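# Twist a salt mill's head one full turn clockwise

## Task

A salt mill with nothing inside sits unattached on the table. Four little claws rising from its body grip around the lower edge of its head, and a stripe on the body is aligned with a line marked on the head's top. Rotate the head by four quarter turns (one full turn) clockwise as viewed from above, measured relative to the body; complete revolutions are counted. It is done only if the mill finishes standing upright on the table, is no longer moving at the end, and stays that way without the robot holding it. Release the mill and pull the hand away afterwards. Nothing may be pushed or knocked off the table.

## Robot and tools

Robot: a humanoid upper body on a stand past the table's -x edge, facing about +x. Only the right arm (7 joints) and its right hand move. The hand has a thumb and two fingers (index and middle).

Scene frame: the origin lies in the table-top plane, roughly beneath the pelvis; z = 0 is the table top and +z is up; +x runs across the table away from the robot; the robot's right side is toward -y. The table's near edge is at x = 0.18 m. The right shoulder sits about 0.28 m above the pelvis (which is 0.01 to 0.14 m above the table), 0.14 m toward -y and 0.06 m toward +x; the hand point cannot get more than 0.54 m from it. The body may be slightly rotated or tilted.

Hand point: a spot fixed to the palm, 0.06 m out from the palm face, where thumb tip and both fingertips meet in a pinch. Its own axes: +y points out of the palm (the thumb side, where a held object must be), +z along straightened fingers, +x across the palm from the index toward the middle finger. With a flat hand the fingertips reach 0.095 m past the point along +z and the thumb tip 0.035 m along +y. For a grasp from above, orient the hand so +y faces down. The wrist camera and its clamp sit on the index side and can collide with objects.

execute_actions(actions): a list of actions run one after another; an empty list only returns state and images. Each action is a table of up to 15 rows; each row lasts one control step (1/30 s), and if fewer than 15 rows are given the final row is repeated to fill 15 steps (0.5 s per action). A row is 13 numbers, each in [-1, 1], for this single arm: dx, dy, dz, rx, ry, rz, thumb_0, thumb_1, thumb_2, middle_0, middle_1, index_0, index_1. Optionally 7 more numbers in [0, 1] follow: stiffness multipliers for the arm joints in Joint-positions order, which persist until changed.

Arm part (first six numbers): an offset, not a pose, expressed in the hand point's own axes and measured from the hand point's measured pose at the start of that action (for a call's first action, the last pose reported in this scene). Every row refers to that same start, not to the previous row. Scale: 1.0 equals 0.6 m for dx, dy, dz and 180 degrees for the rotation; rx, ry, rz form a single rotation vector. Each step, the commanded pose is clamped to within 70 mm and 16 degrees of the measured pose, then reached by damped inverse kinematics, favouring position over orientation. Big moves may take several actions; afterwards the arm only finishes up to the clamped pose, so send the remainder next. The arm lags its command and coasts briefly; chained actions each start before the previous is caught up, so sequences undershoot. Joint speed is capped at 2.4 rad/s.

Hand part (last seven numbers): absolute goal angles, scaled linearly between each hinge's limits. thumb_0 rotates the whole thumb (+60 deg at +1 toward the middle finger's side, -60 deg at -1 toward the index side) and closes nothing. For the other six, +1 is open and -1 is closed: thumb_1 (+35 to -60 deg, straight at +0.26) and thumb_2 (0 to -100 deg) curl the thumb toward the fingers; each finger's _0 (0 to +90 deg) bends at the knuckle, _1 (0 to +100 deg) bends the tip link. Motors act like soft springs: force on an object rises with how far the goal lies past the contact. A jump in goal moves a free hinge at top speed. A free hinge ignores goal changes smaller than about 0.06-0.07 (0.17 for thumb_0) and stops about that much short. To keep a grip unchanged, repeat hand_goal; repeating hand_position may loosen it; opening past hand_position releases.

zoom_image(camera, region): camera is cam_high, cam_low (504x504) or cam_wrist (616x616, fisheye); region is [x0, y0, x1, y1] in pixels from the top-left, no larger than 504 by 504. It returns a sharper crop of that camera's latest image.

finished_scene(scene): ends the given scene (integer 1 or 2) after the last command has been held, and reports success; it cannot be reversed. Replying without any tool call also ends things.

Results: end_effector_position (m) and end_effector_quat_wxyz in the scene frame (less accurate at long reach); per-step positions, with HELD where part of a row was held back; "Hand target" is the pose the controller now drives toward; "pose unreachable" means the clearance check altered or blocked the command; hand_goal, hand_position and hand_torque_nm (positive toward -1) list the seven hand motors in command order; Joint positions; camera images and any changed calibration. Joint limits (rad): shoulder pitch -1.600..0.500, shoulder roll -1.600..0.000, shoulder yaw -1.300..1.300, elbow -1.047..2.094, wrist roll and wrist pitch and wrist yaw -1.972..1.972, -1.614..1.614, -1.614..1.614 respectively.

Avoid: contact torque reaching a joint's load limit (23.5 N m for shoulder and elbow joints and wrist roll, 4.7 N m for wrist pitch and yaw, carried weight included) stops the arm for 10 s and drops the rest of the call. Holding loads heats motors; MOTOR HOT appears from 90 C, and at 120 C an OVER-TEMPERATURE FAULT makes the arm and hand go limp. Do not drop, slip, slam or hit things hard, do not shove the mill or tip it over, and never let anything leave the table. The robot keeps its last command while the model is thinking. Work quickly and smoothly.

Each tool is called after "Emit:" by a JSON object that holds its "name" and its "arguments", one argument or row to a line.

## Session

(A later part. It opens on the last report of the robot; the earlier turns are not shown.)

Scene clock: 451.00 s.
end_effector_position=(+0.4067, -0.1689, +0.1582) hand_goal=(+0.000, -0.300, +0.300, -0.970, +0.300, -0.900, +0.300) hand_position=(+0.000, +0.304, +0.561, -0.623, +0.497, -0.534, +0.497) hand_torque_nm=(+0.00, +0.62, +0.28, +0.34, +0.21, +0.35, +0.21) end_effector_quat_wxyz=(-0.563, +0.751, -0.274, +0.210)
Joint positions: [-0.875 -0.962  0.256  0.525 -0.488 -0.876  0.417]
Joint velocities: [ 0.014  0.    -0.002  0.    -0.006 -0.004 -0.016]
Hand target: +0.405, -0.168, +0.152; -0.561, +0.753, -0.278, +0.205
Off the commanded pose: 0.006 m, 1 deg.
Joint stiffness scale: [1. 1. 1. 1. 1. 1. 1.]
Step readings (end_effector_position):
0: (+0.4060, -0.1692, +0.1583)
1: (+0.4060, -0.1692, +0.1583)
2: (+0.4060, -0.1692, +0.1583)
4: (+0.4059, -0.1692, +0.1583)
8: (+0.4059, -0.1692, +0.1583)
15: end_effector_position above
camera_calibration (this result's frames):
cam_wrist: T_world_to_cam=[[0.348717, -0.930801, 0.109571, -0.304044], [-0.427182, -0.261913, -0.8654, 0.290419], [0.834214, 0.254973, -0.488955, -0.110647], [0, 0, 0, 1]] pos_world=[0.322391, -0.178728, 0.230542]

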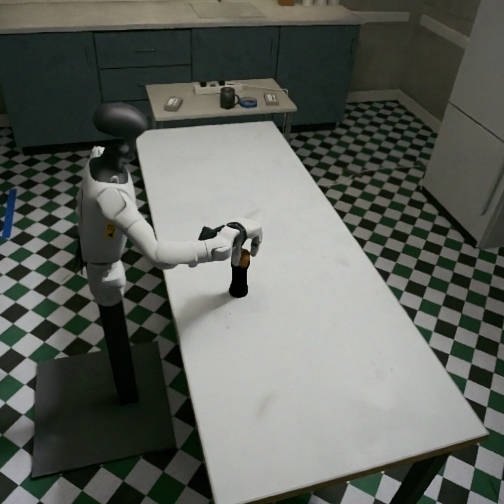

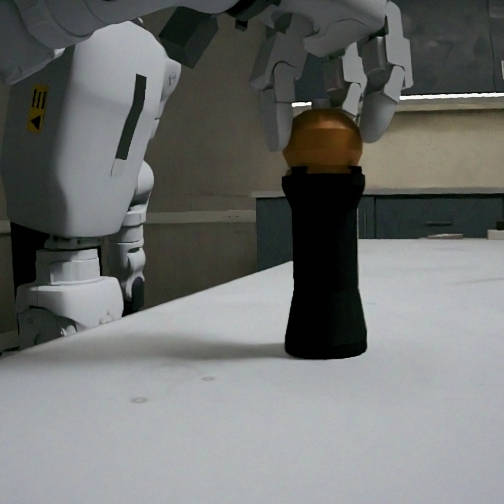

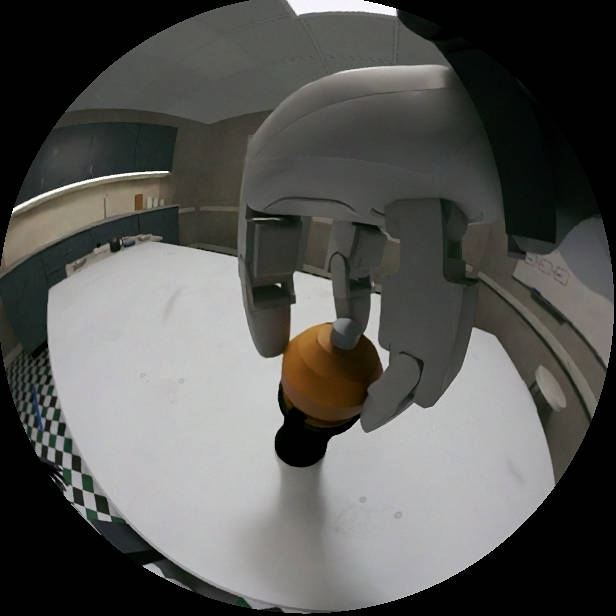

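Emit:
{"name": "execute_actions", "arguments": {
  "actions": [
    [[0.0,0.01,0.003,0,0.011,0.003,0,-0.3,0.3,-0.97,0.3,-0.9,0.3],[0.001,0.01,0.002,0,0.021,0.006,0,-0.3,0.3,-0.97,0.3,-0.9,0.3],[0.002,0.01,0.002,0,0.032,0.01,0,-0.3,0.3,-0.97,0.3,-0.9,0.3],[0.003,0.01,0.001,0,0.042,0.013,0,-0.3,0.3,-0.97,0.3,-0.9,0.3],[0.004,0.01,0.001,0,0.053,0.016,0,-0.3,0.3,-0.97,0.3,-0.9,0.3],[0.005,0.011,0,0,0.064,0.019,0,-0.3,0.3,-0.97,0.3,-0.9,0.3],[0.006,0.011,0,0,0.074,0.022,0,-0.3,0.3,-0.97,0.3,-0.9,0.3],[0.007,0.011,0,0,0.085,0.026,0,-0.3,0.3,-0.97,0.3,-0.9,0.3],[0.008,0.011,-0.001,0,0.095,0.029,0,-0.3,0.3,-0.97,0.3,-0.9,0.3],[0.009,0.011,-0.001,0,0.106,0.032,0,-0.3,0.3,-0.97,0.3,-0.9,0.3]]
  ]
}}

Emit:
{"name": "execute_actions", "arguments": {
  "actions": []
}}

Scene clock: 474.57 s.
end_effector_position=(+0.4102, -0.1748, +0.1577) hand_goal=(+0.000, -0.300, +0.300, -0.970, +0.300, -0.900, +0.300) hand_position=(+0.000, +0.304, +0.561, -0.623, +0.497, -0.534, +0.497) hand_torque_nm=(+0.00, +0.62, +0.28, +0.34, +0.21, +0.35, +0.21) end_effector_quat_wxyz=(-0.530, +0.691, -0.393, +0.294)
Joint positions: [-0.684 -0.937  0.167  0.133 -0.523 -0.314  0.475]
Joint velocities: [ 0.14   0.069  0.006 -0.508 -0.31   0.767  0.055]
Hand target: +0.409, -0.174, +0.152; -0.521, +0.690, -0.403, +0.299
Off the commanded pose: 0.006 m, 2 deg.
Joint stiffness scale: [1. 1. 1. 1. 1. 1. 1.]
Step readings (end_effector_position):
0: (+0.4067, -0.1689, +0.1582)
1: (+0.4067, -0.1689, +0.1582)
2: (+0.4067, -0.1689, +0.1582)
4: (+0.4076, -0.1690, +0.1583)
8: (+0.4091, -0.1715, +0.1582)
15: end_effector_position above
camera_calibration (this result's frames):
cam_wrist: T_world_to_cam=[[0.0350984, -0.99547, 0.0883558, -0.18999], [-0.486079, -0.0942525, -0.868818, 0.343946], [0.87321, -0.0124538, -0.487185, -0.17535], [0, 0, 0, 1]] pos_world=[0.326971, -0.158896, 0.230186]

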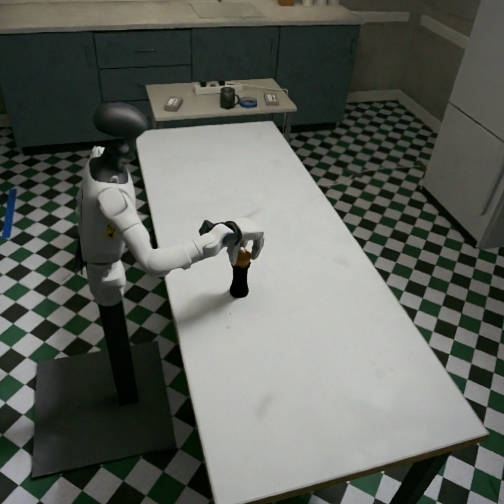

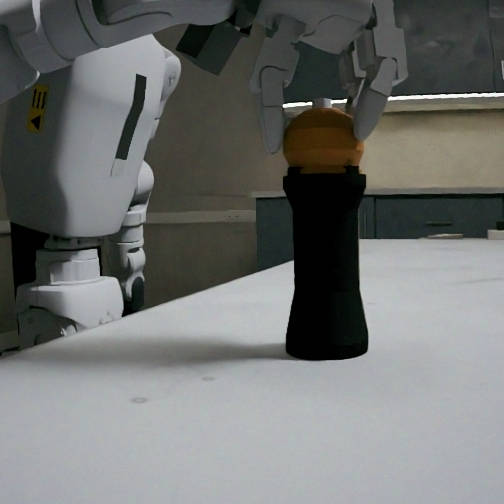

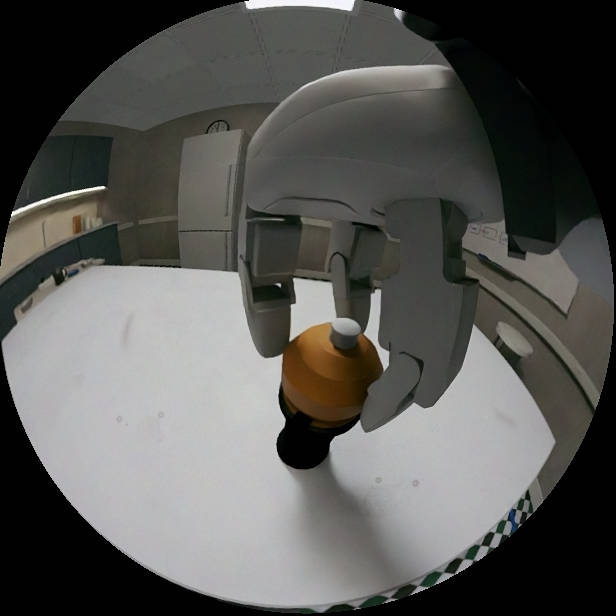

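Scene clock: 474.57 s.
end_effector_position=(+0.4102, -0.1748, +0.1577) hand_goal=(+0.000, -0.300, +0.300, -0.970, +0.300, -0.900, +0.300) hand_position=(+0.000, +0.304, +0.561, -0.623, +0.497, -0.534, +0.497) hand_torque_nm=(+0.00, +0.62, +0.28, +0.34, +0.21, +0.35, +0.21) end_effector_quat_wxyz=(-0.530, +0.691, -0.393, +0.294)
Joint positions: [-0.684 -0.937  0.167  0.133 -0.523 -0.314  0.475]
Joint velocities: [ 0.14   0.069  0.006 -0.508 -0.31   0.767  0.055]
Hand target: +0.409, -0.174, +0.152; -0.521, +0.690, -0.403, +0.299
Off the commanded pose: 0.006 m, 2 deg.
Joint stiffness scale: [1. 1. 1. 1. 1. 1. 1.]
camera_calibration (this result's frames):
cam_wrist: T_world_to_cam=[[0.0350984, -0.99547, 0.0883558, -0.18999], [-0.486079, -0.0942525, -0.868818, 0.343946], [0.87321, -0.0124538, -0.487185, -0.17535], [0, 0, 0, 1]] pos_world=[0.326971, -0.158896, 0.230186]

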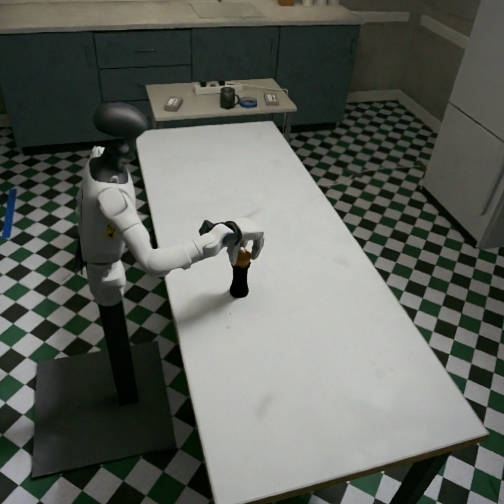

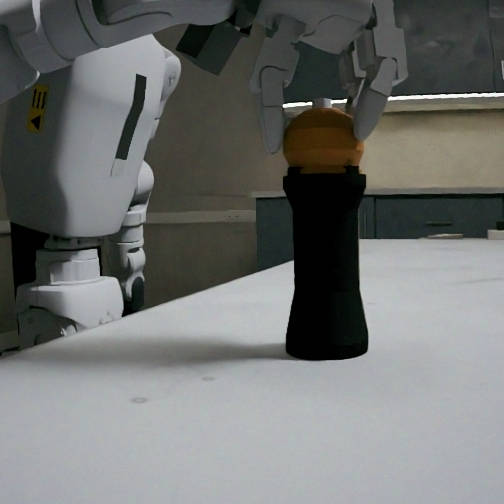

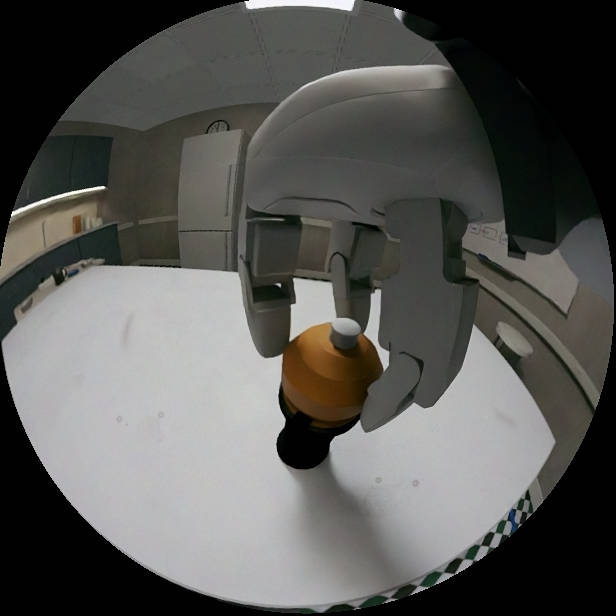

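Emit:
{"name": "zoom_image", "arguments": {
  "camera": "cam_low",
  "region": [260, 90, 400, 370]
}}

Emit:
{"name": "zoom_image", "arguments": {
  "camera": "cam_wrist",
  "region": [250, 300, 420, 480]
}}

Region (260, 90, 400, 370) of cam_low's 504x504 image, scaled by 1.800, with more detail than that image has.

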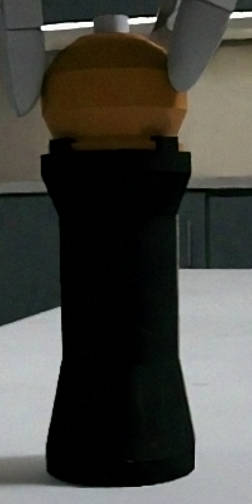

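Region (250, 300, 420, 480) of cam_wrist's 616x616 image, scaled by 2.800, with more detail than that image has.

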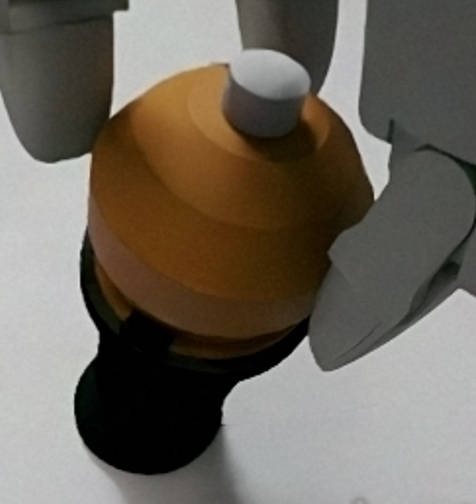

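Emit:
{"name": "zoom_image", "arguments": {
  "camera": "cam_low",
  "region": [270, 140, 380, 250]
}}

Region (270, 140, 380, 250) of cam_low's 504x504 image, scaled by 4.582, with more detail than that image has.

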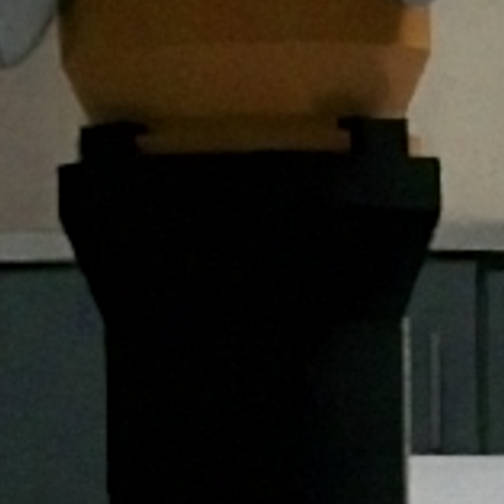

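Emit:
{"name": "execute_actions", "arguments": {
  "actions": [
    [[0,0.01,0.002,0,0,0,0,-0.35,0.28,-1,0.27,-0.93,0.27],[0,0.012,0.003,0,0,0,0,-0.4,0.25,-1,0.24,-0.96,0.24],[0,0.014,0.004,0,0,0,0,-0.45,0.22,-1,0.2,-1,0.2],[0,0.017,0.005,0,0,0,0,-0.45,0.22,-1,0.2,-1,0.2],[0,0.02,0.006,0,0,0,0,-0.45,0.22,-1,0.2,-1,0.2],[0,0.023,0.007,0,0,0,0,-0.45,0.22,-1,0.2,-1,0.2],[0,0.026,0.008,0,0,0,0,-0.45,0.22,-1,0.2,-1,0.2]]
  ]
}}

Emit:
{"name": "zoom_image", "arguments": {
  "camera": "cam_low",
  "region": [250, 90, 410, 250]
}}

Scene clock: 511.87 s.
end_effector_position=(+0.4155, -0.1738, +0.1571) hand_goal=(+0.000, -0.450, +0.220, -1.000, +0.200, -1.000, +0.200) hand_position=(+0.000, +0.304, +0.561, -0.626, +0.451, -0.534, +0.466) hand_torque_nm=(+0.00, +0.64, +0.37, +0.36, +0.27, +0.45, +0.29) end_effector_quat_wxyz=(-0.543, +0.682, -0.383, +0.306)
Joint positions: [-0.684 -0.93   0.174  0.156 -0.546 -0.333  0.411]
Joint velocities: [-0.006 -0.005  0.011  0.012 -0.005  0.    -0.01 ]
Hand target: +0.410, -0.174, +0.142; -0.531, +0.691, -0.394, +0.294
Off the commanded pose: 0.016 m, 2 deg.
Joint stiffness scale: [1. 1. 1. 1. 1. 1. 1.]
Step readings (end_effector_position):
0: (+0.4112, -0.1748, +0.1578)
1: (+0.4112, -0.1748, +0.1578)
2: (+0.4112, -0.1747, +0.1577)
4: (+0.4118, -0.1743, +0.1573)
8: (+0.4139, -0.1741, +0.1572)
15: end_effector_position above
camera_calibration (this result's frames):
cam_wrist: T_world_to_cam=[[0.0342194, -0.996368, 0.0779761, -0.187286], [-0.449066, -0.0850309, -0.889444, 0.335568], [0.892843, -0.0045801, -0.450344, -0.19286], [0, 0, 0, 1]] pos_world=[0.329295, -0.158955, 0.226219]

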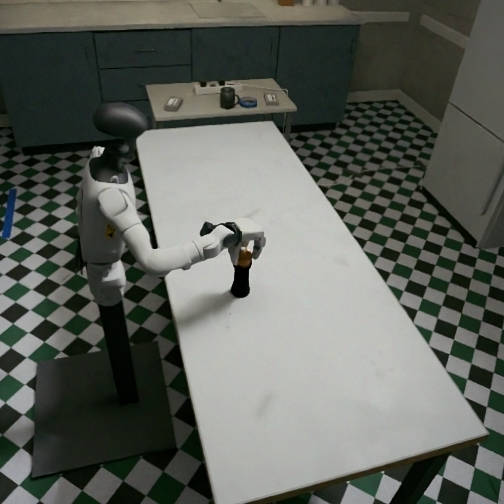

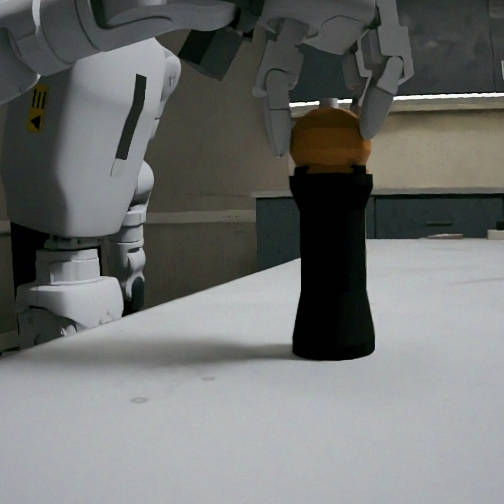

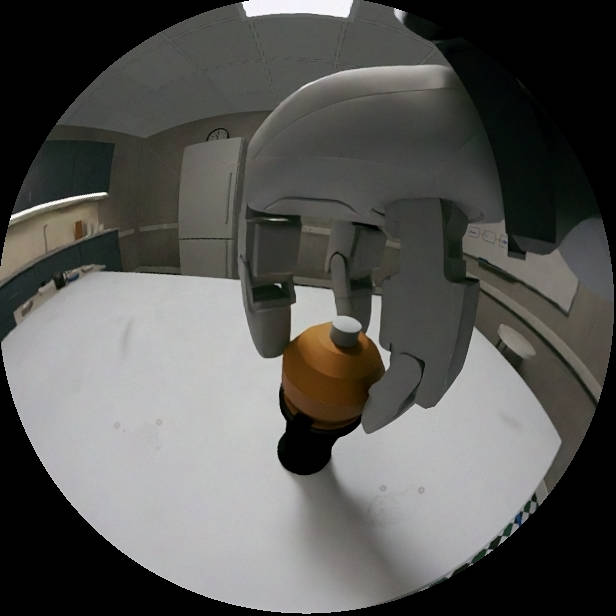

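Region (250, 90, 410, 250) of cam_low's 504x504 image, scaled by 3.150, with more detail than that image has.

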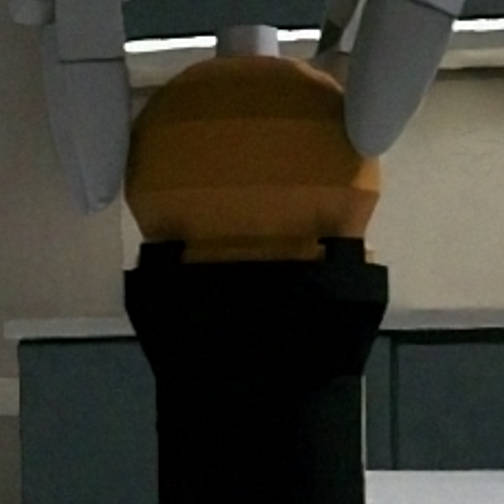

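Emit:
{"name": "execute_actions", "arguments": {
  "actions": [
    [[-0.004,0.026,-0.002,-0.017,0.011,0.002,0,-0.45,0.22,-1,0.2,-1,0.2],[-0.003,0.026,-0.003,-0.017,0.022,0.005,0,-0.45,0.22,-1,0.2,-1,0.2],[-0.002,0.026,-0.003,-0.017,0.032,0.007,0,-0.45,0.22,-1,0.2,-1,0.2],[-0.001,0.026,-0.003,-0.017,0.043,0.01,0,-0.45,0.22,-1,0.2,-1,0.2],[0,0.025,-0.004,-0.017,0.054,0.012,0,-0.45,0.22,-1,0.2,-1,0.2],[0.001,0.025,-0.004,-0.017,0.065,0.015,0,-0.45,0.22,-1,0.2,-1,0.2],[0.002,0.025,-0.004,-0.017,0.076,0.017,0,-0.45,0.22,-1,0.2,-1,0.2],[0.003,0.025,-0.005,-0.017,0.086,0.02,0,-0.45,0.22,-1,0.2,-1,0.2],[0.004,0.025,-0.005,-0.017,0.097,0.022,0,-0.45,0.22,-1,0.2,-1,0.2],[0.005,0.025,-0.005,-0.017,0.108,0.025,0,-0.45,0.22,-1,0.2,-1,0.2]]
  ]
}}

Emit:
{"name": "zoom_image", "arguments": {
  "camera": "cam_low",
  "region": [250, 90, 410, 250]
}}

Emit:
{"name": "zoom_image", "arguments": {
  "camera": "cam_wrist",
  "region": [250, 300, 420, 480]
}}

Scene clock: 544.90 s.
end_effector_position=(+0.4170, -0.1795, +0.1557) hand_goal=(+0.000, -0.450, +0.220, -1.000, +0.200, -1.000, +0.200) hand_position=(+0.000, +0.304, +0.561, -0.626, +0.451, -0.534, +0.466) hand_torque_nm=(+0.00, +0.64, +0.37, +0.36, +0.27, +0.45, +0.29) end_effector_quat_wxyz=(-0.479, +0.614, -0.492, +0.389)
Joint positions: [-0.637 -0.827  0.194 -0.103 -0.73   0.21   0.525]
Joint velocities: [-0.089  0.1    0.164 -0.114 -0.298  0.44   0.121]
Hand target: +0.412, -0.179, +0.142; -0.463, +0.620, -0.505, +0.382
Off the commanded pose: 0.014 m, 2 deg.
Joint stiffness scale: [1. 1. 1. 1. 1. 1. 1.]
Step readings (end_effector_position):
0: (+0.4156, -0.1738, +0.1571)
1: (+0.4156, -0.1738, +0.1571)
2: (+0.4156, -0.1738, +0.1571)
4: (+0.4160, -0.1743, +0.1570)
8: (+0.4163, -0.1762, +0.1566)
15: end_effector_position above
camera_calibration (this result's frames):
cam_wrist: T_world_to_cam=[[-0.290958, -0.952569, 0.0891977, -0.0512033], [-0.463022, 0.0586129, -0.884407, 0.365352], [0.83723, -0.298626, -0.458114, -0.223225], [0, 0, 0, 1]] pos_world=[0.341159, -0.13685, 0.225425]

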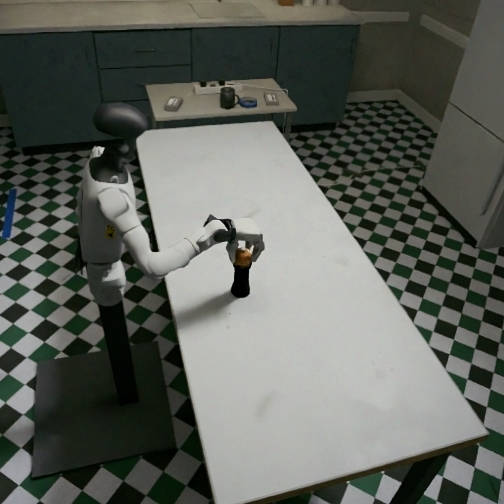

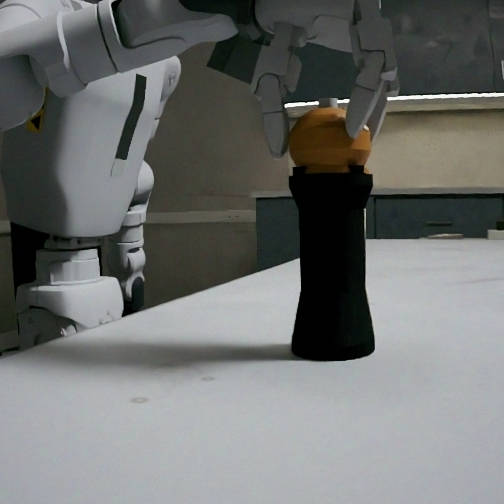

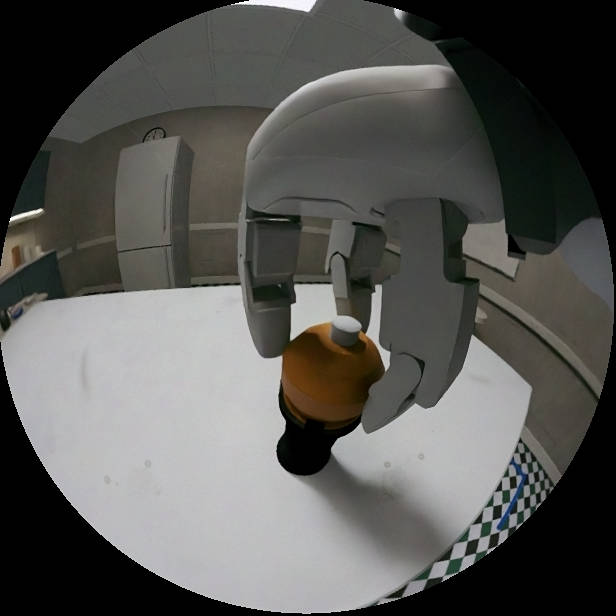

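Region (250, 90, 410, 250) of cam_low's 504x504 image, scaled by 3.150, with more detail than that image has.

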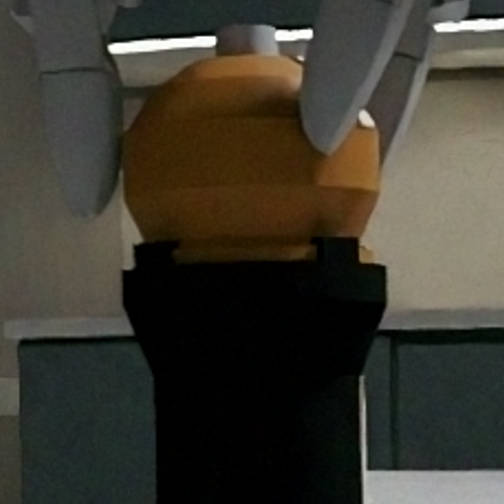

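Region (250, 300, 420, 480) of cam_wrist's 616x616 image, scaled by 2.800, with more detail than that image has.

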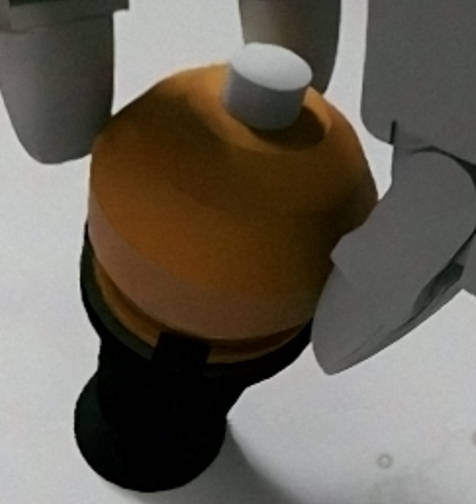

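Emit:
{"name": "execute_actions", "arguments": {
  "actions": [
    [[-0.002,0.024,-0.002,-0.012,0.014,0.003,0,-0.45,0.22,-1,0.2,-1,0.2],[-0.001,0.024,-0.003,-0.012,0.027,0.007,0,-0.45,0.22,-1,0.2,-1,0.2],[0,0.024,-0.003,-0.012,0.041,0.01,0,-0.45,0.22,-1,0.2,-1,0.2],[0.002,0.024,-0.003,-0.012,0.054,0.013,0,-0.45,0.22,-1,0.2,-1,0.2],[0.003,0.024,-0.004,-0.012,0.068,0.017,0,-0.45,0.22,-1,0.2,-1,0.2],[0.004,0.025,-0.004,-0.012,0.081,0.02,0,-0.45,0.22,-1,0.2,-1,0.2],[0.006,0.025,-0.004,-0.012,0.095,0.023,0,-0.45,0.22,-1,0.2,-1,0.2],[0.007,0.025,-0.005,-0.012,0.108,0.027,0,-0.45,0.22,-1,0.2,-1,0.2],[0.008,0.025,-0.005,-0.012,0.122,0.03,0,-0.45,0.22,-1,0.2,-1,0.2],[0.01,0.025,-0.005,-0.012,0.135,0.033,0,-0.45,0.22,-1,0.2,-1,0.2],[0.011,0.025,-0.006,-0.012,0.149,0.037,0,-0.45,0.22,-1,0.2,-1,0.2],[0.012,0.025,-0.006,-0.012,0.162,0.04,0,-0.45,0.22,-1,0.2,-1,0.2]]
  ]
}}

Emit:
{"name": "zoom_image", "arguments": {
  "camera": "cam_low",
  "region": [250, 90, 410, 250]
}}

Scene clock: 569.63 s.
end_effector_position=(+0.4169, -0.1871, +0.1547) hand_goal=(+0.000, -0.450, +0.220, -1.000, +0.200, -1.000, +0.200) hand_position=(+0.000, +0.304, +0.561, -0.625, +0.446, -0.534, +0.466) hand_torque_nm=(+0.00, +0.64, +0.37, +0.36, +0.26, +0.45, +0.29) end_effector_quat_wxyz=(+0.389, -0.478, +0.620, -0.487)
Joint positions: [-0.725 -0.642  0.347 -0.158 -1.124  0.83   0.701]
Joint velocities: [-0.442  0.318  0.526  0.382 -0.931  1.032  0.559]
Hand target: +0.413, -0.187, +0.142; +0.358, -0.477, +0.639, -0.486
Off the commanded pose: 0.014 m, 5 deg.
Joint stiffness scale: [1. 1. 1. 1. 1. 1. 1.]
Step readings (end_effector_position):
0: (+0.4177, -0.1796, +0.1557)
1: (+0.4177, -0.1796, +0.1557)
2: (+0.4177, -0.1796, +0.1557)
4: (+0.4179, -0.1801, +0.1557)
8: (+0.4173, -0.1828, +0.1553)
15: end_effector_position above
camera_calibration (this result's frames):
cam_wrist: T_world_to_cam=[[-0.684342, -0.726515, 0.0620622, 0.152143], [-0.372152, 0.274815, -0.886555, 0.367719], [0.62704, -0.629804, -0.458442, -0.200118], [0, 0, 0, 1]] pos_world=[0.366447, -0.116556, 0.224818]

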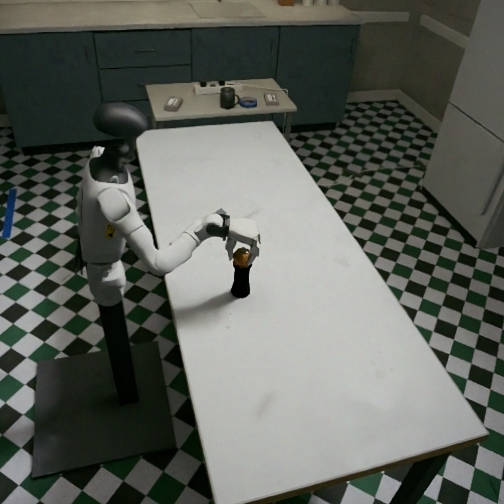

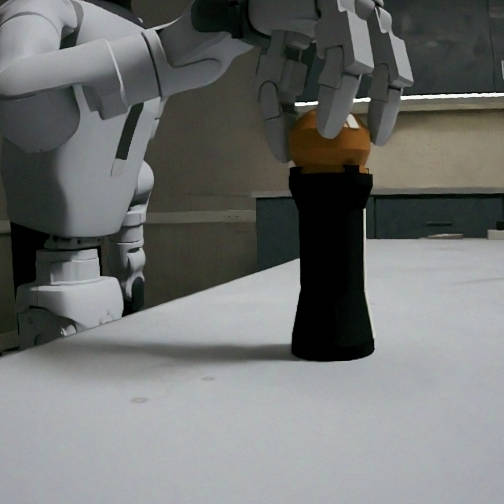

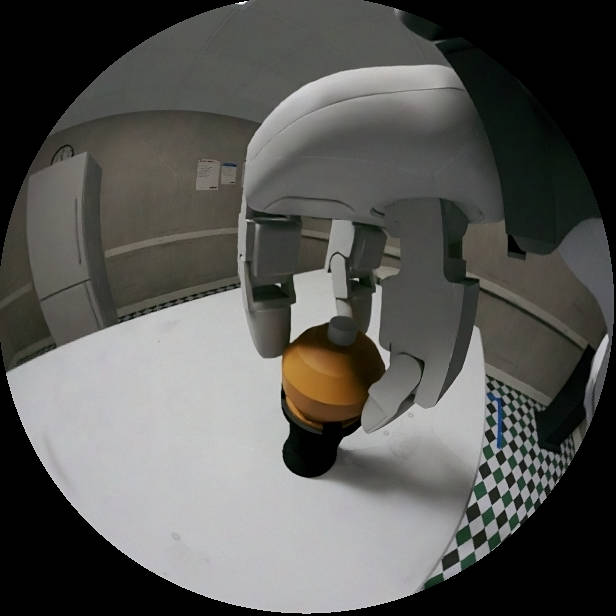

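Region (250, 90, 410, 250) of cam_low's 504x504 image, scaled by 3.150, with more detail than that image has.

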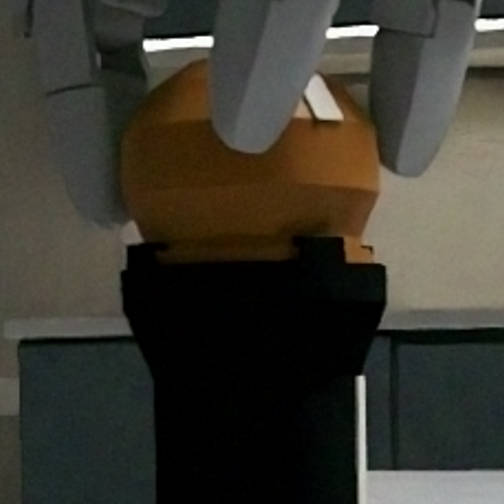

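Emit:
{"name": "execute_actions", "arguments": {
  "actions": [
    [[-0.004,0.018,0,0,0.02,0.005,0,-0.45,0.22,-1,0.2,-1,0.2],[-0.002,0.012,0,0,0.02,0.005,0,-0.45,0.22,-1,0.2,-1,0.2],[0,0.006,0,0,0.01,0.002,0,-0.45,0.22,-1,0.2,-1,0.2],[0,0,0,0,0,0,0,-0.45,0.22,-1,0.2,-1,0.2],[-0.002,-0.001,0,-0.002,-0.027,-0.006,0,-0.45,0.22,-1,0.2,-1,0.2],[-0.005,-0.001,-0.001,-0.004,-0.054,-0.012,0,-0.45,0.22,-1,0.2,-1,0.2],[-0.007,-0.001,-0.001,-0.006,-0.081,-0.019,0,-0.45,0.22,-1,0.2,-1,0.2],[-0.009,-0.001,-0.002,-0.008,-0.108,-0.025,0,-0.45,0.22,-1,0.2,-1,0.2],[-0.012,-0.001,-0.003,-0.01,-0.135,-0.031,0,-0.45,0.22,-1,0.2,-1,0.2],[-0.014,-0.001,-0.004,-0.012,-0.162,-0.038,0,-0.45,0.22,-1,0.2,-1,0.2],[-0.016,-0.001,-0.005,-0.014,-0.19,-0.044,0,-0.45,0.22,-1,0.2,-1,0.2],[-0.018,-0.001,-0.007,-0.016,-0.217,-0.05,0,-0.45,0.22,-1,0.2,-1,0.2],[-0.02,-0.001,-0.008,-0.018,-0.244,-0.056,0,-0.45,0.22,-1,0.2,-1,0.2]]
  ]
}}

Emit:
{"name": "zoom_image", "arguments": {
  "camera": "cam_low",
  "region": [250, 90, 410, 250]
}}

Scene clock: 618.90 s.
end_effector_position=(+0.4107, -0.1720, +0.1571) hand_goal=(+0.000, -0.450, +0.220, -1.000, +0.200, -1.000, +0.200) hand_position=(+0.000, +0.304, +0.561, -0.626, +0.443, -0.534, +0.466) hand_torque_nm=(+0.00, +0.64, +0.37, +0.36, +0.26, +0.45, +0.29) end_effector_quat_wxyz=(-0.469, +0.604, -0.507, +0.398)
Joint positions: [-0.633 -0.81   0.232 -0.19  -0.776  0.343  0.57 ]
Joint velocities: [ 0.166 -0.578 -0.393  0.374  1.249 -1.958 -0.476]
Hand target: +0.411, -0.172, +0.163; -0.502, +0.636, -0.460, +0.363
Off the commanded pose: 0.005 m, 21 deg; orientation clipped at the last step of the last action.
Joint stiffness scale: [1. 1. 1. 1. 1. 1. 1.]
Step readings (end_effector_position):
0: (+0.4179, -0.1874, +0.1545)
1: (+0.4179, -0.1874, +0.1545)
2: (+0.4179, -0.1874, +0.1545)
4: (+0.4183, -0.1872, +0.1547)
8: (+0.4166, -0.1836, +0.1553)
15: end_effector_position above
camera_calibration (this result's frames):
cam_wrist: T_world_to_cam=[[-0.332771, -0.938541, 0.0916782, -0.0268314], [-0.465637, 0.0789965, -0.881443, 0.367388], [0.820028, -0.336007, -0.463307, -0.213657], [0, 0, 0, 1]] pos_world=[0.337345, -0.125995, 0.227303]

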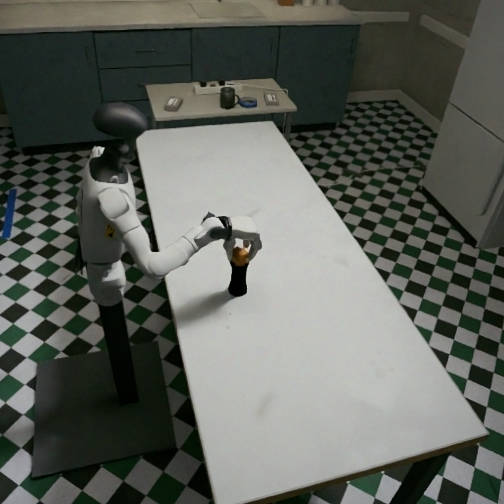

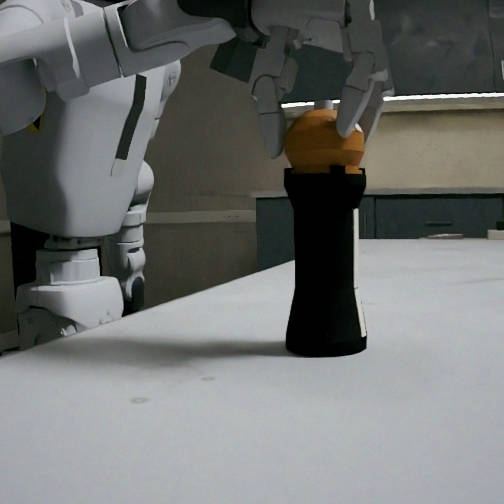

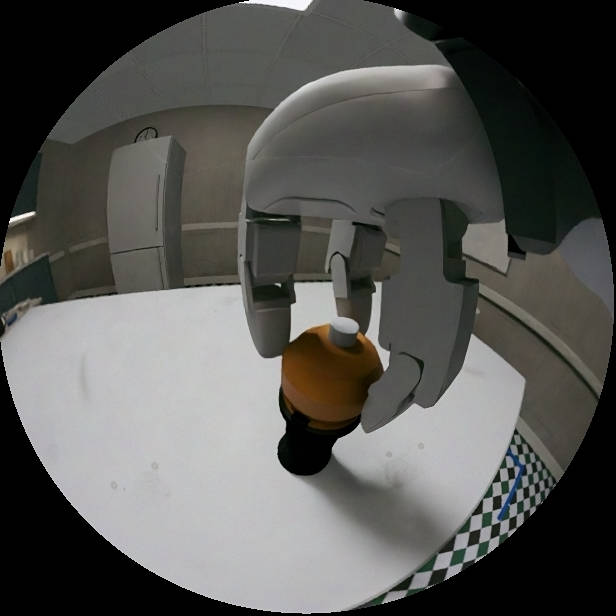

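Region (250, 90, 410, 250) of cam_low's 504x504 image, scaled by 3.150, with more detail than that image has.

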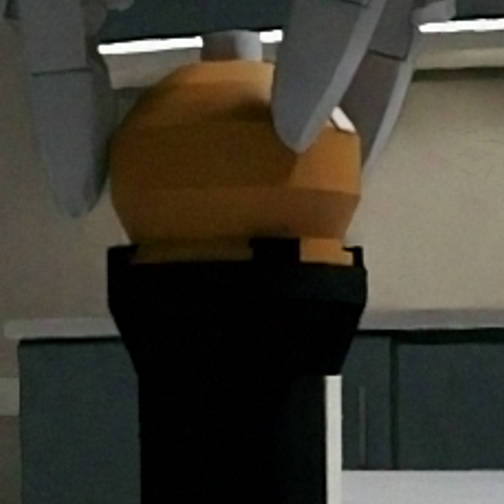

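Emit:
{"name": "execute_actions", "arguments": {
  "actions": [
    [[-0.007,0.002,-0.001,0,-0.085,-0.021,0,-0.45,0.22,-1,0.2,-1,0.2],[-0.008,0.002,-0.001,0,-0.095,-0.024,0,-0.45,0.22,-1,0.2,-1,0.2],[-0.009,0.003,-0.002,0,-0.105,-0.026,0,-0.45,0.22,-1,0.2,-1,0.2],[-0.01,0.003,-0.002,0,-0.117,-0.029,0,-0.45,0.22,-1,0.2,-1,0.2],[-0.011,0.003,-0.002,0,-0.128,-0.032,0,-0.45,0.22,-1,0.2,-1,0.2],[-0.012,0.003,-0.002,0,-0.14,-0.035,0,-0.45,0.22,-1,0.2,-1,0.2],[-0.013,0.003,-0.003,0,-0.151,-0.038,0,-0.45,0.22,-1,0.2,-1,0.2],[-0.014,0.003,-0.003,0,-0.162,-0.041,0,-0.45,0.22,-1,0.2,-1,0.2],[-0.015,0.003,-0.003,0,-0.175,-0.044,0,-0.45,0.22,-1,0.2,-1,0.2],[-0.016,0.003,-0.004,0,-0.187,-0.047,0,-0.45,0.22,-1,0.2,-1,0.2],[-0.017,0.003,-0.004,0,-0.2,-0.05,0,-0.45,0.22,-1,0.2,-1,0.2],[-0.018,0.003,-0.005,0,-0.212,-0.053,0,-0.45,0.22,-1,0.2,-1,0.2],[-0.019,0.003,-0.005,0,-0.225,-0.056,0,-0.45,0.22,-1,0.2,-1,0.2],[-0.02,0.003,-0.006,0,-0.237,-0.059,0,-0.45,0.22,-1,0.2,-1,0.2],[-0.021,0.003,-0.006,0,-0.25,-0.063,0,-0.45,0.22,-1,0.2,-1,0.2]]
  ]
}}

Emit:
{"name": "zoom_image", "arguments": {
  "camera": "cam_low",
  "region": [240, 90, 410, 370]
}}

Scene clock: 671.53 s.
end_effector_position=(+0.4032, -0.1646, +0.1596) hand_goal=(+0.000, -0.450, +0.220, -1.000, +0.200, -1.000, +0.200) hand_position=(+0.000, +0.304, +0.561, -0.626, +0.440, -0.534, +0.466) hand_torque_nm=(+0.00, +0.64, +0.37, +0.36, +0.26, +0.45, +0.29) end_effector_quat_wxyz=(-0.564, +0.727, -0.297, +0.255)
Joint positions: [-0.736 -1.007  0.246  0.256 -0.486 -0.614  0.353]
Joint velocities: [-0.669 -0.103  0.39   1.284  0.069 -1.896 -0.327]
Hand target: +0.400, -0.162, +0.159; -0.575, +0.748, -0.247, +0.219
Off the commanded pose: 0.006 m, 12 deg.
Joint stiffness scale: [1. 1. 1. 1. 1. 1. 1.]
Step readings (end_effector_position):
0: (+0.4088, -0.1723, +0.1579)
1: (+0.4088, -0.1723, +0.1579)
2: (+0.4088, -0.1722, +0.1579)
4: (+0.4088, -0.1713, +0.1579)
8: (+0.4062, -0.1671, +0.1591)
15: end_effector_position above
camera_calibration (this result's frames):
cam_wrist: T_world_to_cam=[[0.250392, -0.96163, 0.112128, -0.264754], [-0.404584, -0.209153, -0.890262, 0.294832], [0.879554, 0.177549, -0.44143, -0.146783], [0, 0, 0, 1]] pos_world=[0.31468, -0.166869, 0.22737]

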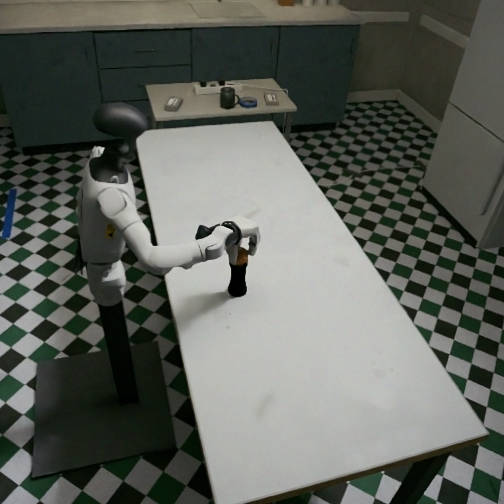

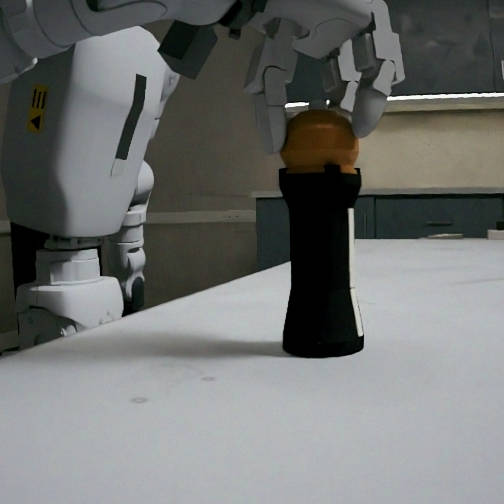

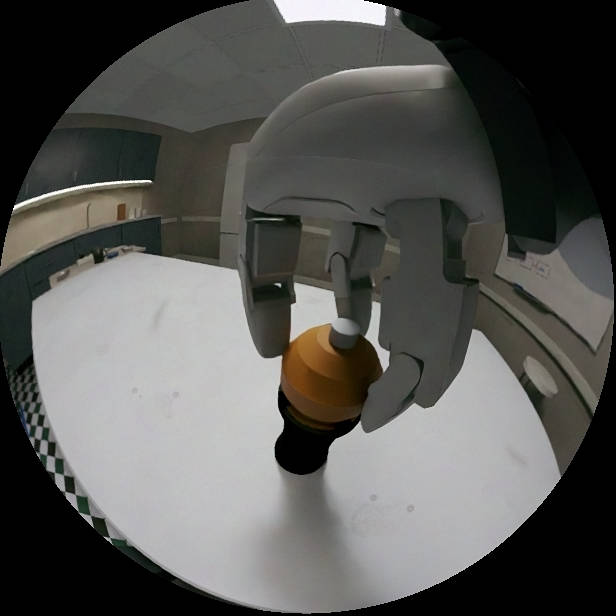

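Region (240, 90, 410, 370) of cam_low's 504x504 image, scaled by 1.800, with more detail than that image has; it fills the left 306 columns of this view, and the rest is white.

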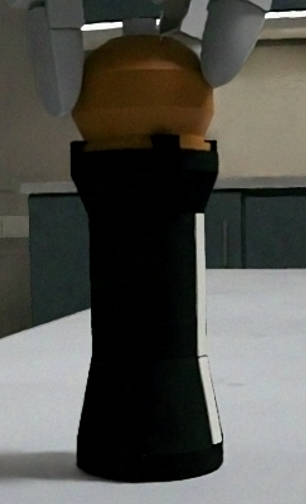

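Emit:
{"name": "zoom_image", "arguments": {
  "camera": "cam_wrist",
  "region": [240, 280, 420, 480]
}}

Emit:
{"name": "zoom_image", "arguments": {
  "camera": "cam_high",
  "region": [200, 210, 280, 310]
}}

Region (240, 280, 420, 480) of cam_wrist's 616x616 image, scaled by 2.520, with more detail than that image has; it fills the left 454 columns of this view, and the rest is white.

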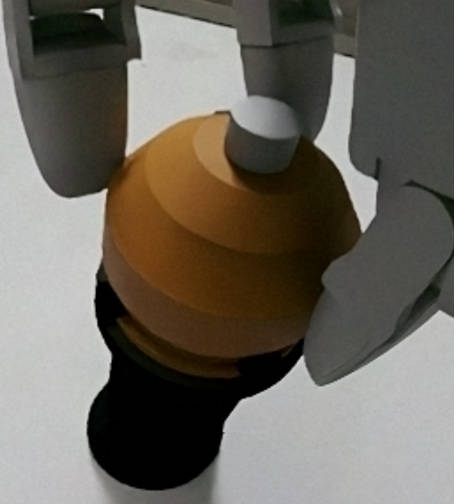

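Region (200, 210, 280, 310) of cam_high's 504x504 image, scaled by 5.040, with more detail than that image has; it fills the left 403 columns of this view, and the rest is white.

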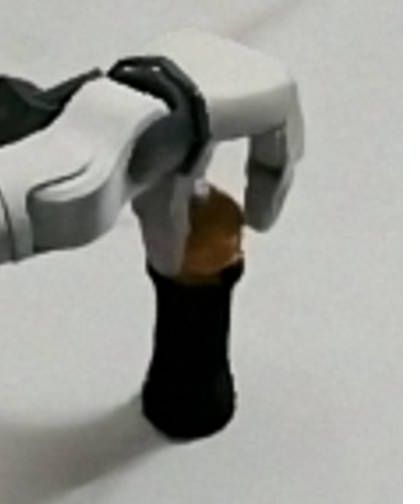

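Emit:
{"name": "execute_actions", "arguments": {
  "actions": []
}}

Scene clock: 706.80 s.
end_effector_position=(+0.4008, -0.1618, +0.1601) hand_goal=(+0.000, -0.450, +0.220, -1.000, +0.200, -1.000, +0.200) hand_position=(+0.000, +0.304, +0.561, -0.626, +0.437, -0.534, +0.466) hand_torque_nm=(+0.00, +0.64, +0.37, +0.36, +0.25, +0.45, +0.29) end_effector_quat_wxyz=(-0.577, +0.746, -0.250, +0.221)
Joint positions: [-0.817 -1.013  0.293  0.403 -0.485 -0.824  0.318]
Joint velocities: [-0.002  0.005  0.    -0.002  0.006  0.     0.   ]
Hand target: +0.400, -0.162, +0.159; -0.575, +0.748, -0.247, +0.219
Off the commanded pose: 0.006 m, 5 deg.
Joint stiffness scale: [1. 1. 1. 1. 1. 1. 1.]
camera_calibration (this result's frames):
cam_wrist: T_world_to_cam=[[0.367088, -0.922547, 0.118971, -0.303051], [-0.374096, -0.263521, -0.889162, 0.273642], [0.851645, 0.281894, -0.441856, -0.116811], [0, 0, 0, 1]] pos_world=[0.313096, -0.17454, 0.227752]

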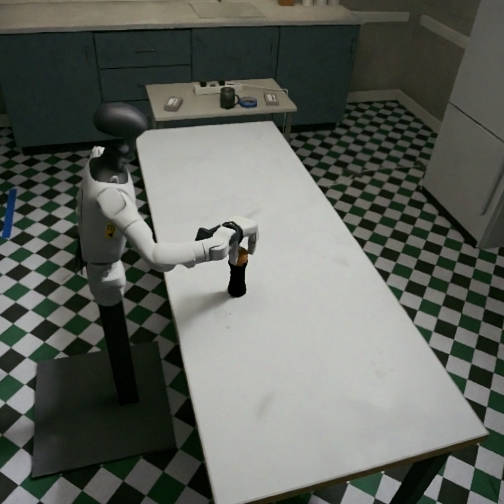

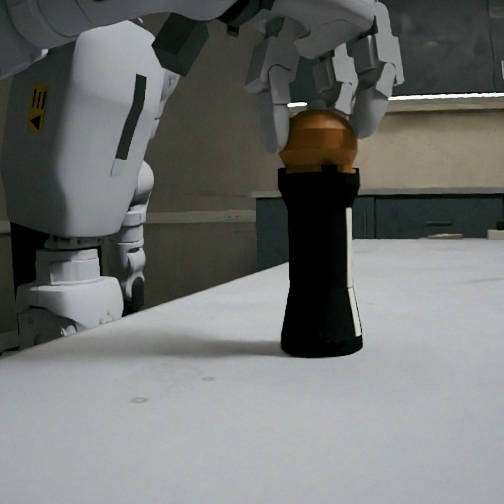

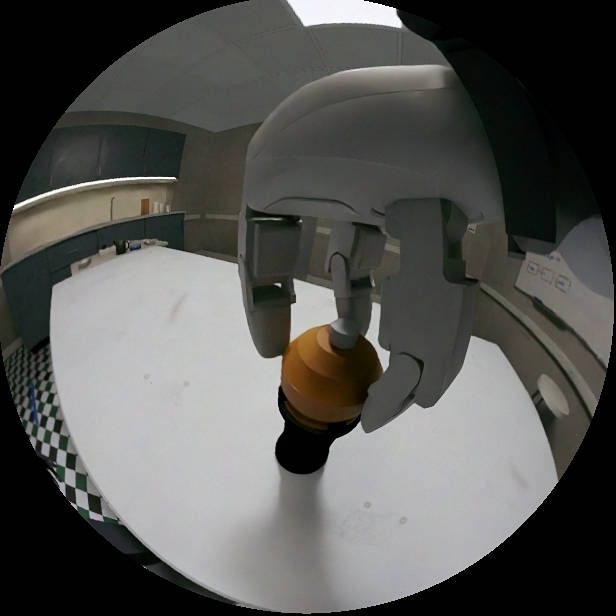

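Emit:
{"name": "execute_actions", "arguments": {
  "actions": [
    [[0.001,0,0,0,0.012,0.003,0,-0.45,0.22,-1,0.2,-1,0.2],[0.002,0,0,-0.001,0.025,0.006,0,-0.45,0.22,-1,0.2,-1,0.2],[0.003,0,-0.001,-0.002,0.037,0.009,0,-0.45,0.22,-1,0.2,-1,0.2],[0.004,0,-0.001,-0.002,0.05,0.012,0,-0.45,0.22,-1,0.2,-1,0.2],[0.006,0,-0.001,-0.003,0.062,0.015,0,-0.45,0.22,-1,0.2,-1,0.2],[0.007,0.001,-0.001,-0.003,0.075,0.018,0,-0.45,0.22,-1,0.2,-1,0.2],[0.008,0.001,-0.002,-0.004,0.087,0.022,0,-0.45,0.22,-1,0.2,-1,0.2],[0.009,0.001,-0.002,-0.004,0.1,0.025,0,-0.45,0.22,-1,0.2,-1,0.2],[0.01,0.001,-0.002,-0.005,0.112,0.028,0,-0.45,0.22,-1,0.2,-1,0.2],[0.011,0.001,-0.003,-0.005,0.125,0.031,0,-0.45,0.22,-1,0.2,-1,0.2],[0.012,0.001,-0.003,-0.006,0.137,0.034,0,-0.45,0.22,-1,0.2,-1,0.2],[0.013,0.001,-0.004,-0.006,0.15,0.037,0,-0.45,0.22,-1,0.2,-1,0.2],[0.014,0.0015,-0.004,-0.007,0.162,0.04,0,-0.45,0.22,-1,0.2,-1,0.2]]
  ]
}}

Emit:
{"name": "zoom_image", "arguments": {
  "camera": "cam_low",
  "region": [240, 90, 410, 370]
}}

Scene clock: 725.50 s.
end_effector_position=(+0.4023, -0.1684, +0.1587) hand_goal=(+0.000, -0.450, +0.220, -1.000, +0.200, -1.000, +0.200) hand_position=(+0.000, +0.304, +0.561, -0.625, +0.427, -0.534, +0.466) hand_torque_nm=(+0.00, +0.64, +0.37, +0.36, +0.24, +0.45, +0.29) end_effector_quat_wxyz=(-0.529, +0.674, -0.409, +0.314)
Joint positions: [-0.615 -0.968  0.199 -0.036 -0.514 -0.126  0.439]
Joint velocities: [ 0.232  0.318 -0.018 -0.962 -0.532  1.862  0.296]
Hand target: +0.405, -0.169, +0.161; -0.513, +0.656, -0.433, +0.346
Off the commanded pose: 0.004 m, 7 deg.
Joint stiffness scale: [1. 1. 1. 1. 1. 1. 1.]
Step readings (end_effector_position):
0: (+0.4008, -0.1618, +0.1601)
1: (+0.4008, -0.1618, +0.1601)
2: (+0.4008, -0.1618, +0.1601)
4: (+0.4015, -0.1622, +0.1600)
8: (+0.4013, -0.1652, +0.1594)
15: end_effector_position above
camera_calibration (this result's frames):
cam_wrist: T_world_to_cam=[[-0.0234383, -0.996661, 0.0782167, -0.15847], [-0.471889, -0.0579445, -0.879752, 0.343729], [0.881346, -0.0575295, -0.468955, -0.181653], [0, 0, 0, 1]] pos_world=[0.318587, -0.148475, 0.229604]

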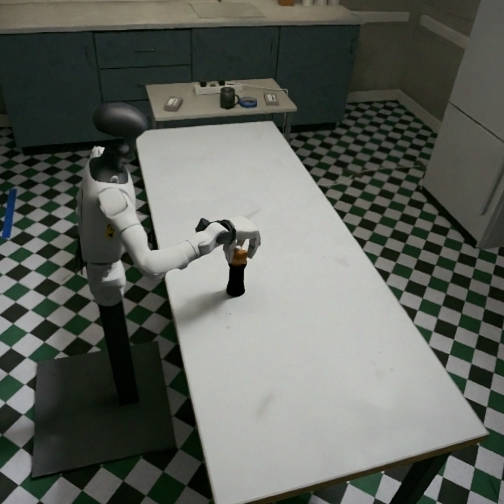

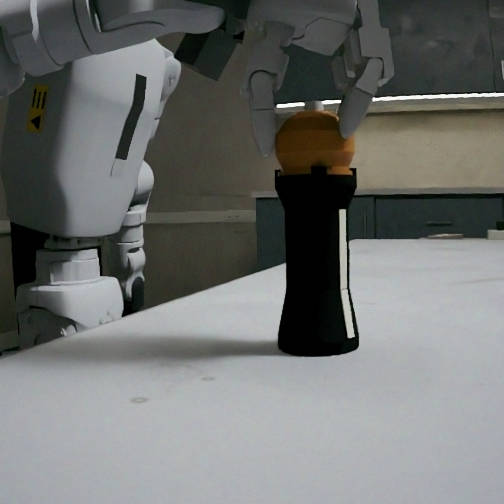

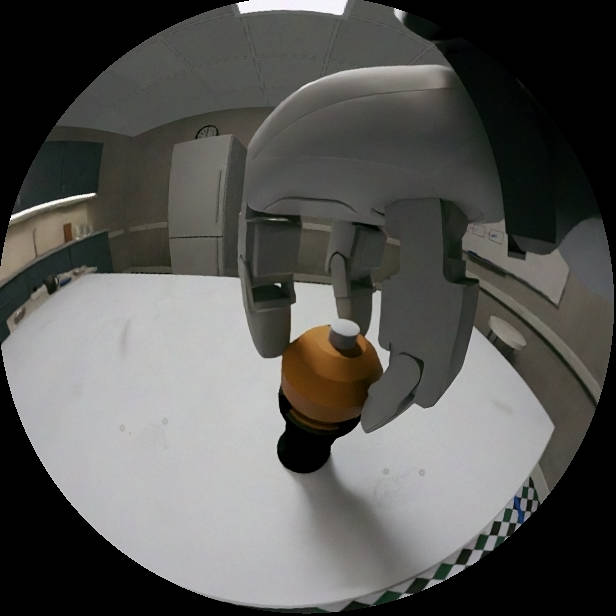

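Region (240, 90, 410, 370) of cam_low's 504x504 image, scaled by 1.800, with more detail than that image has; it fills the left 306 columns of this view, and the rest is white.

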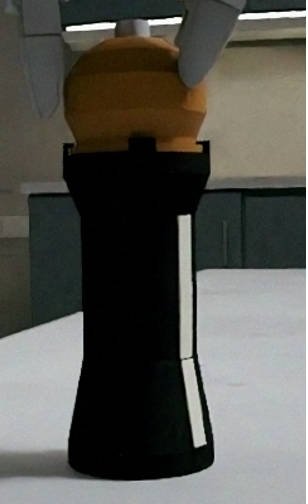

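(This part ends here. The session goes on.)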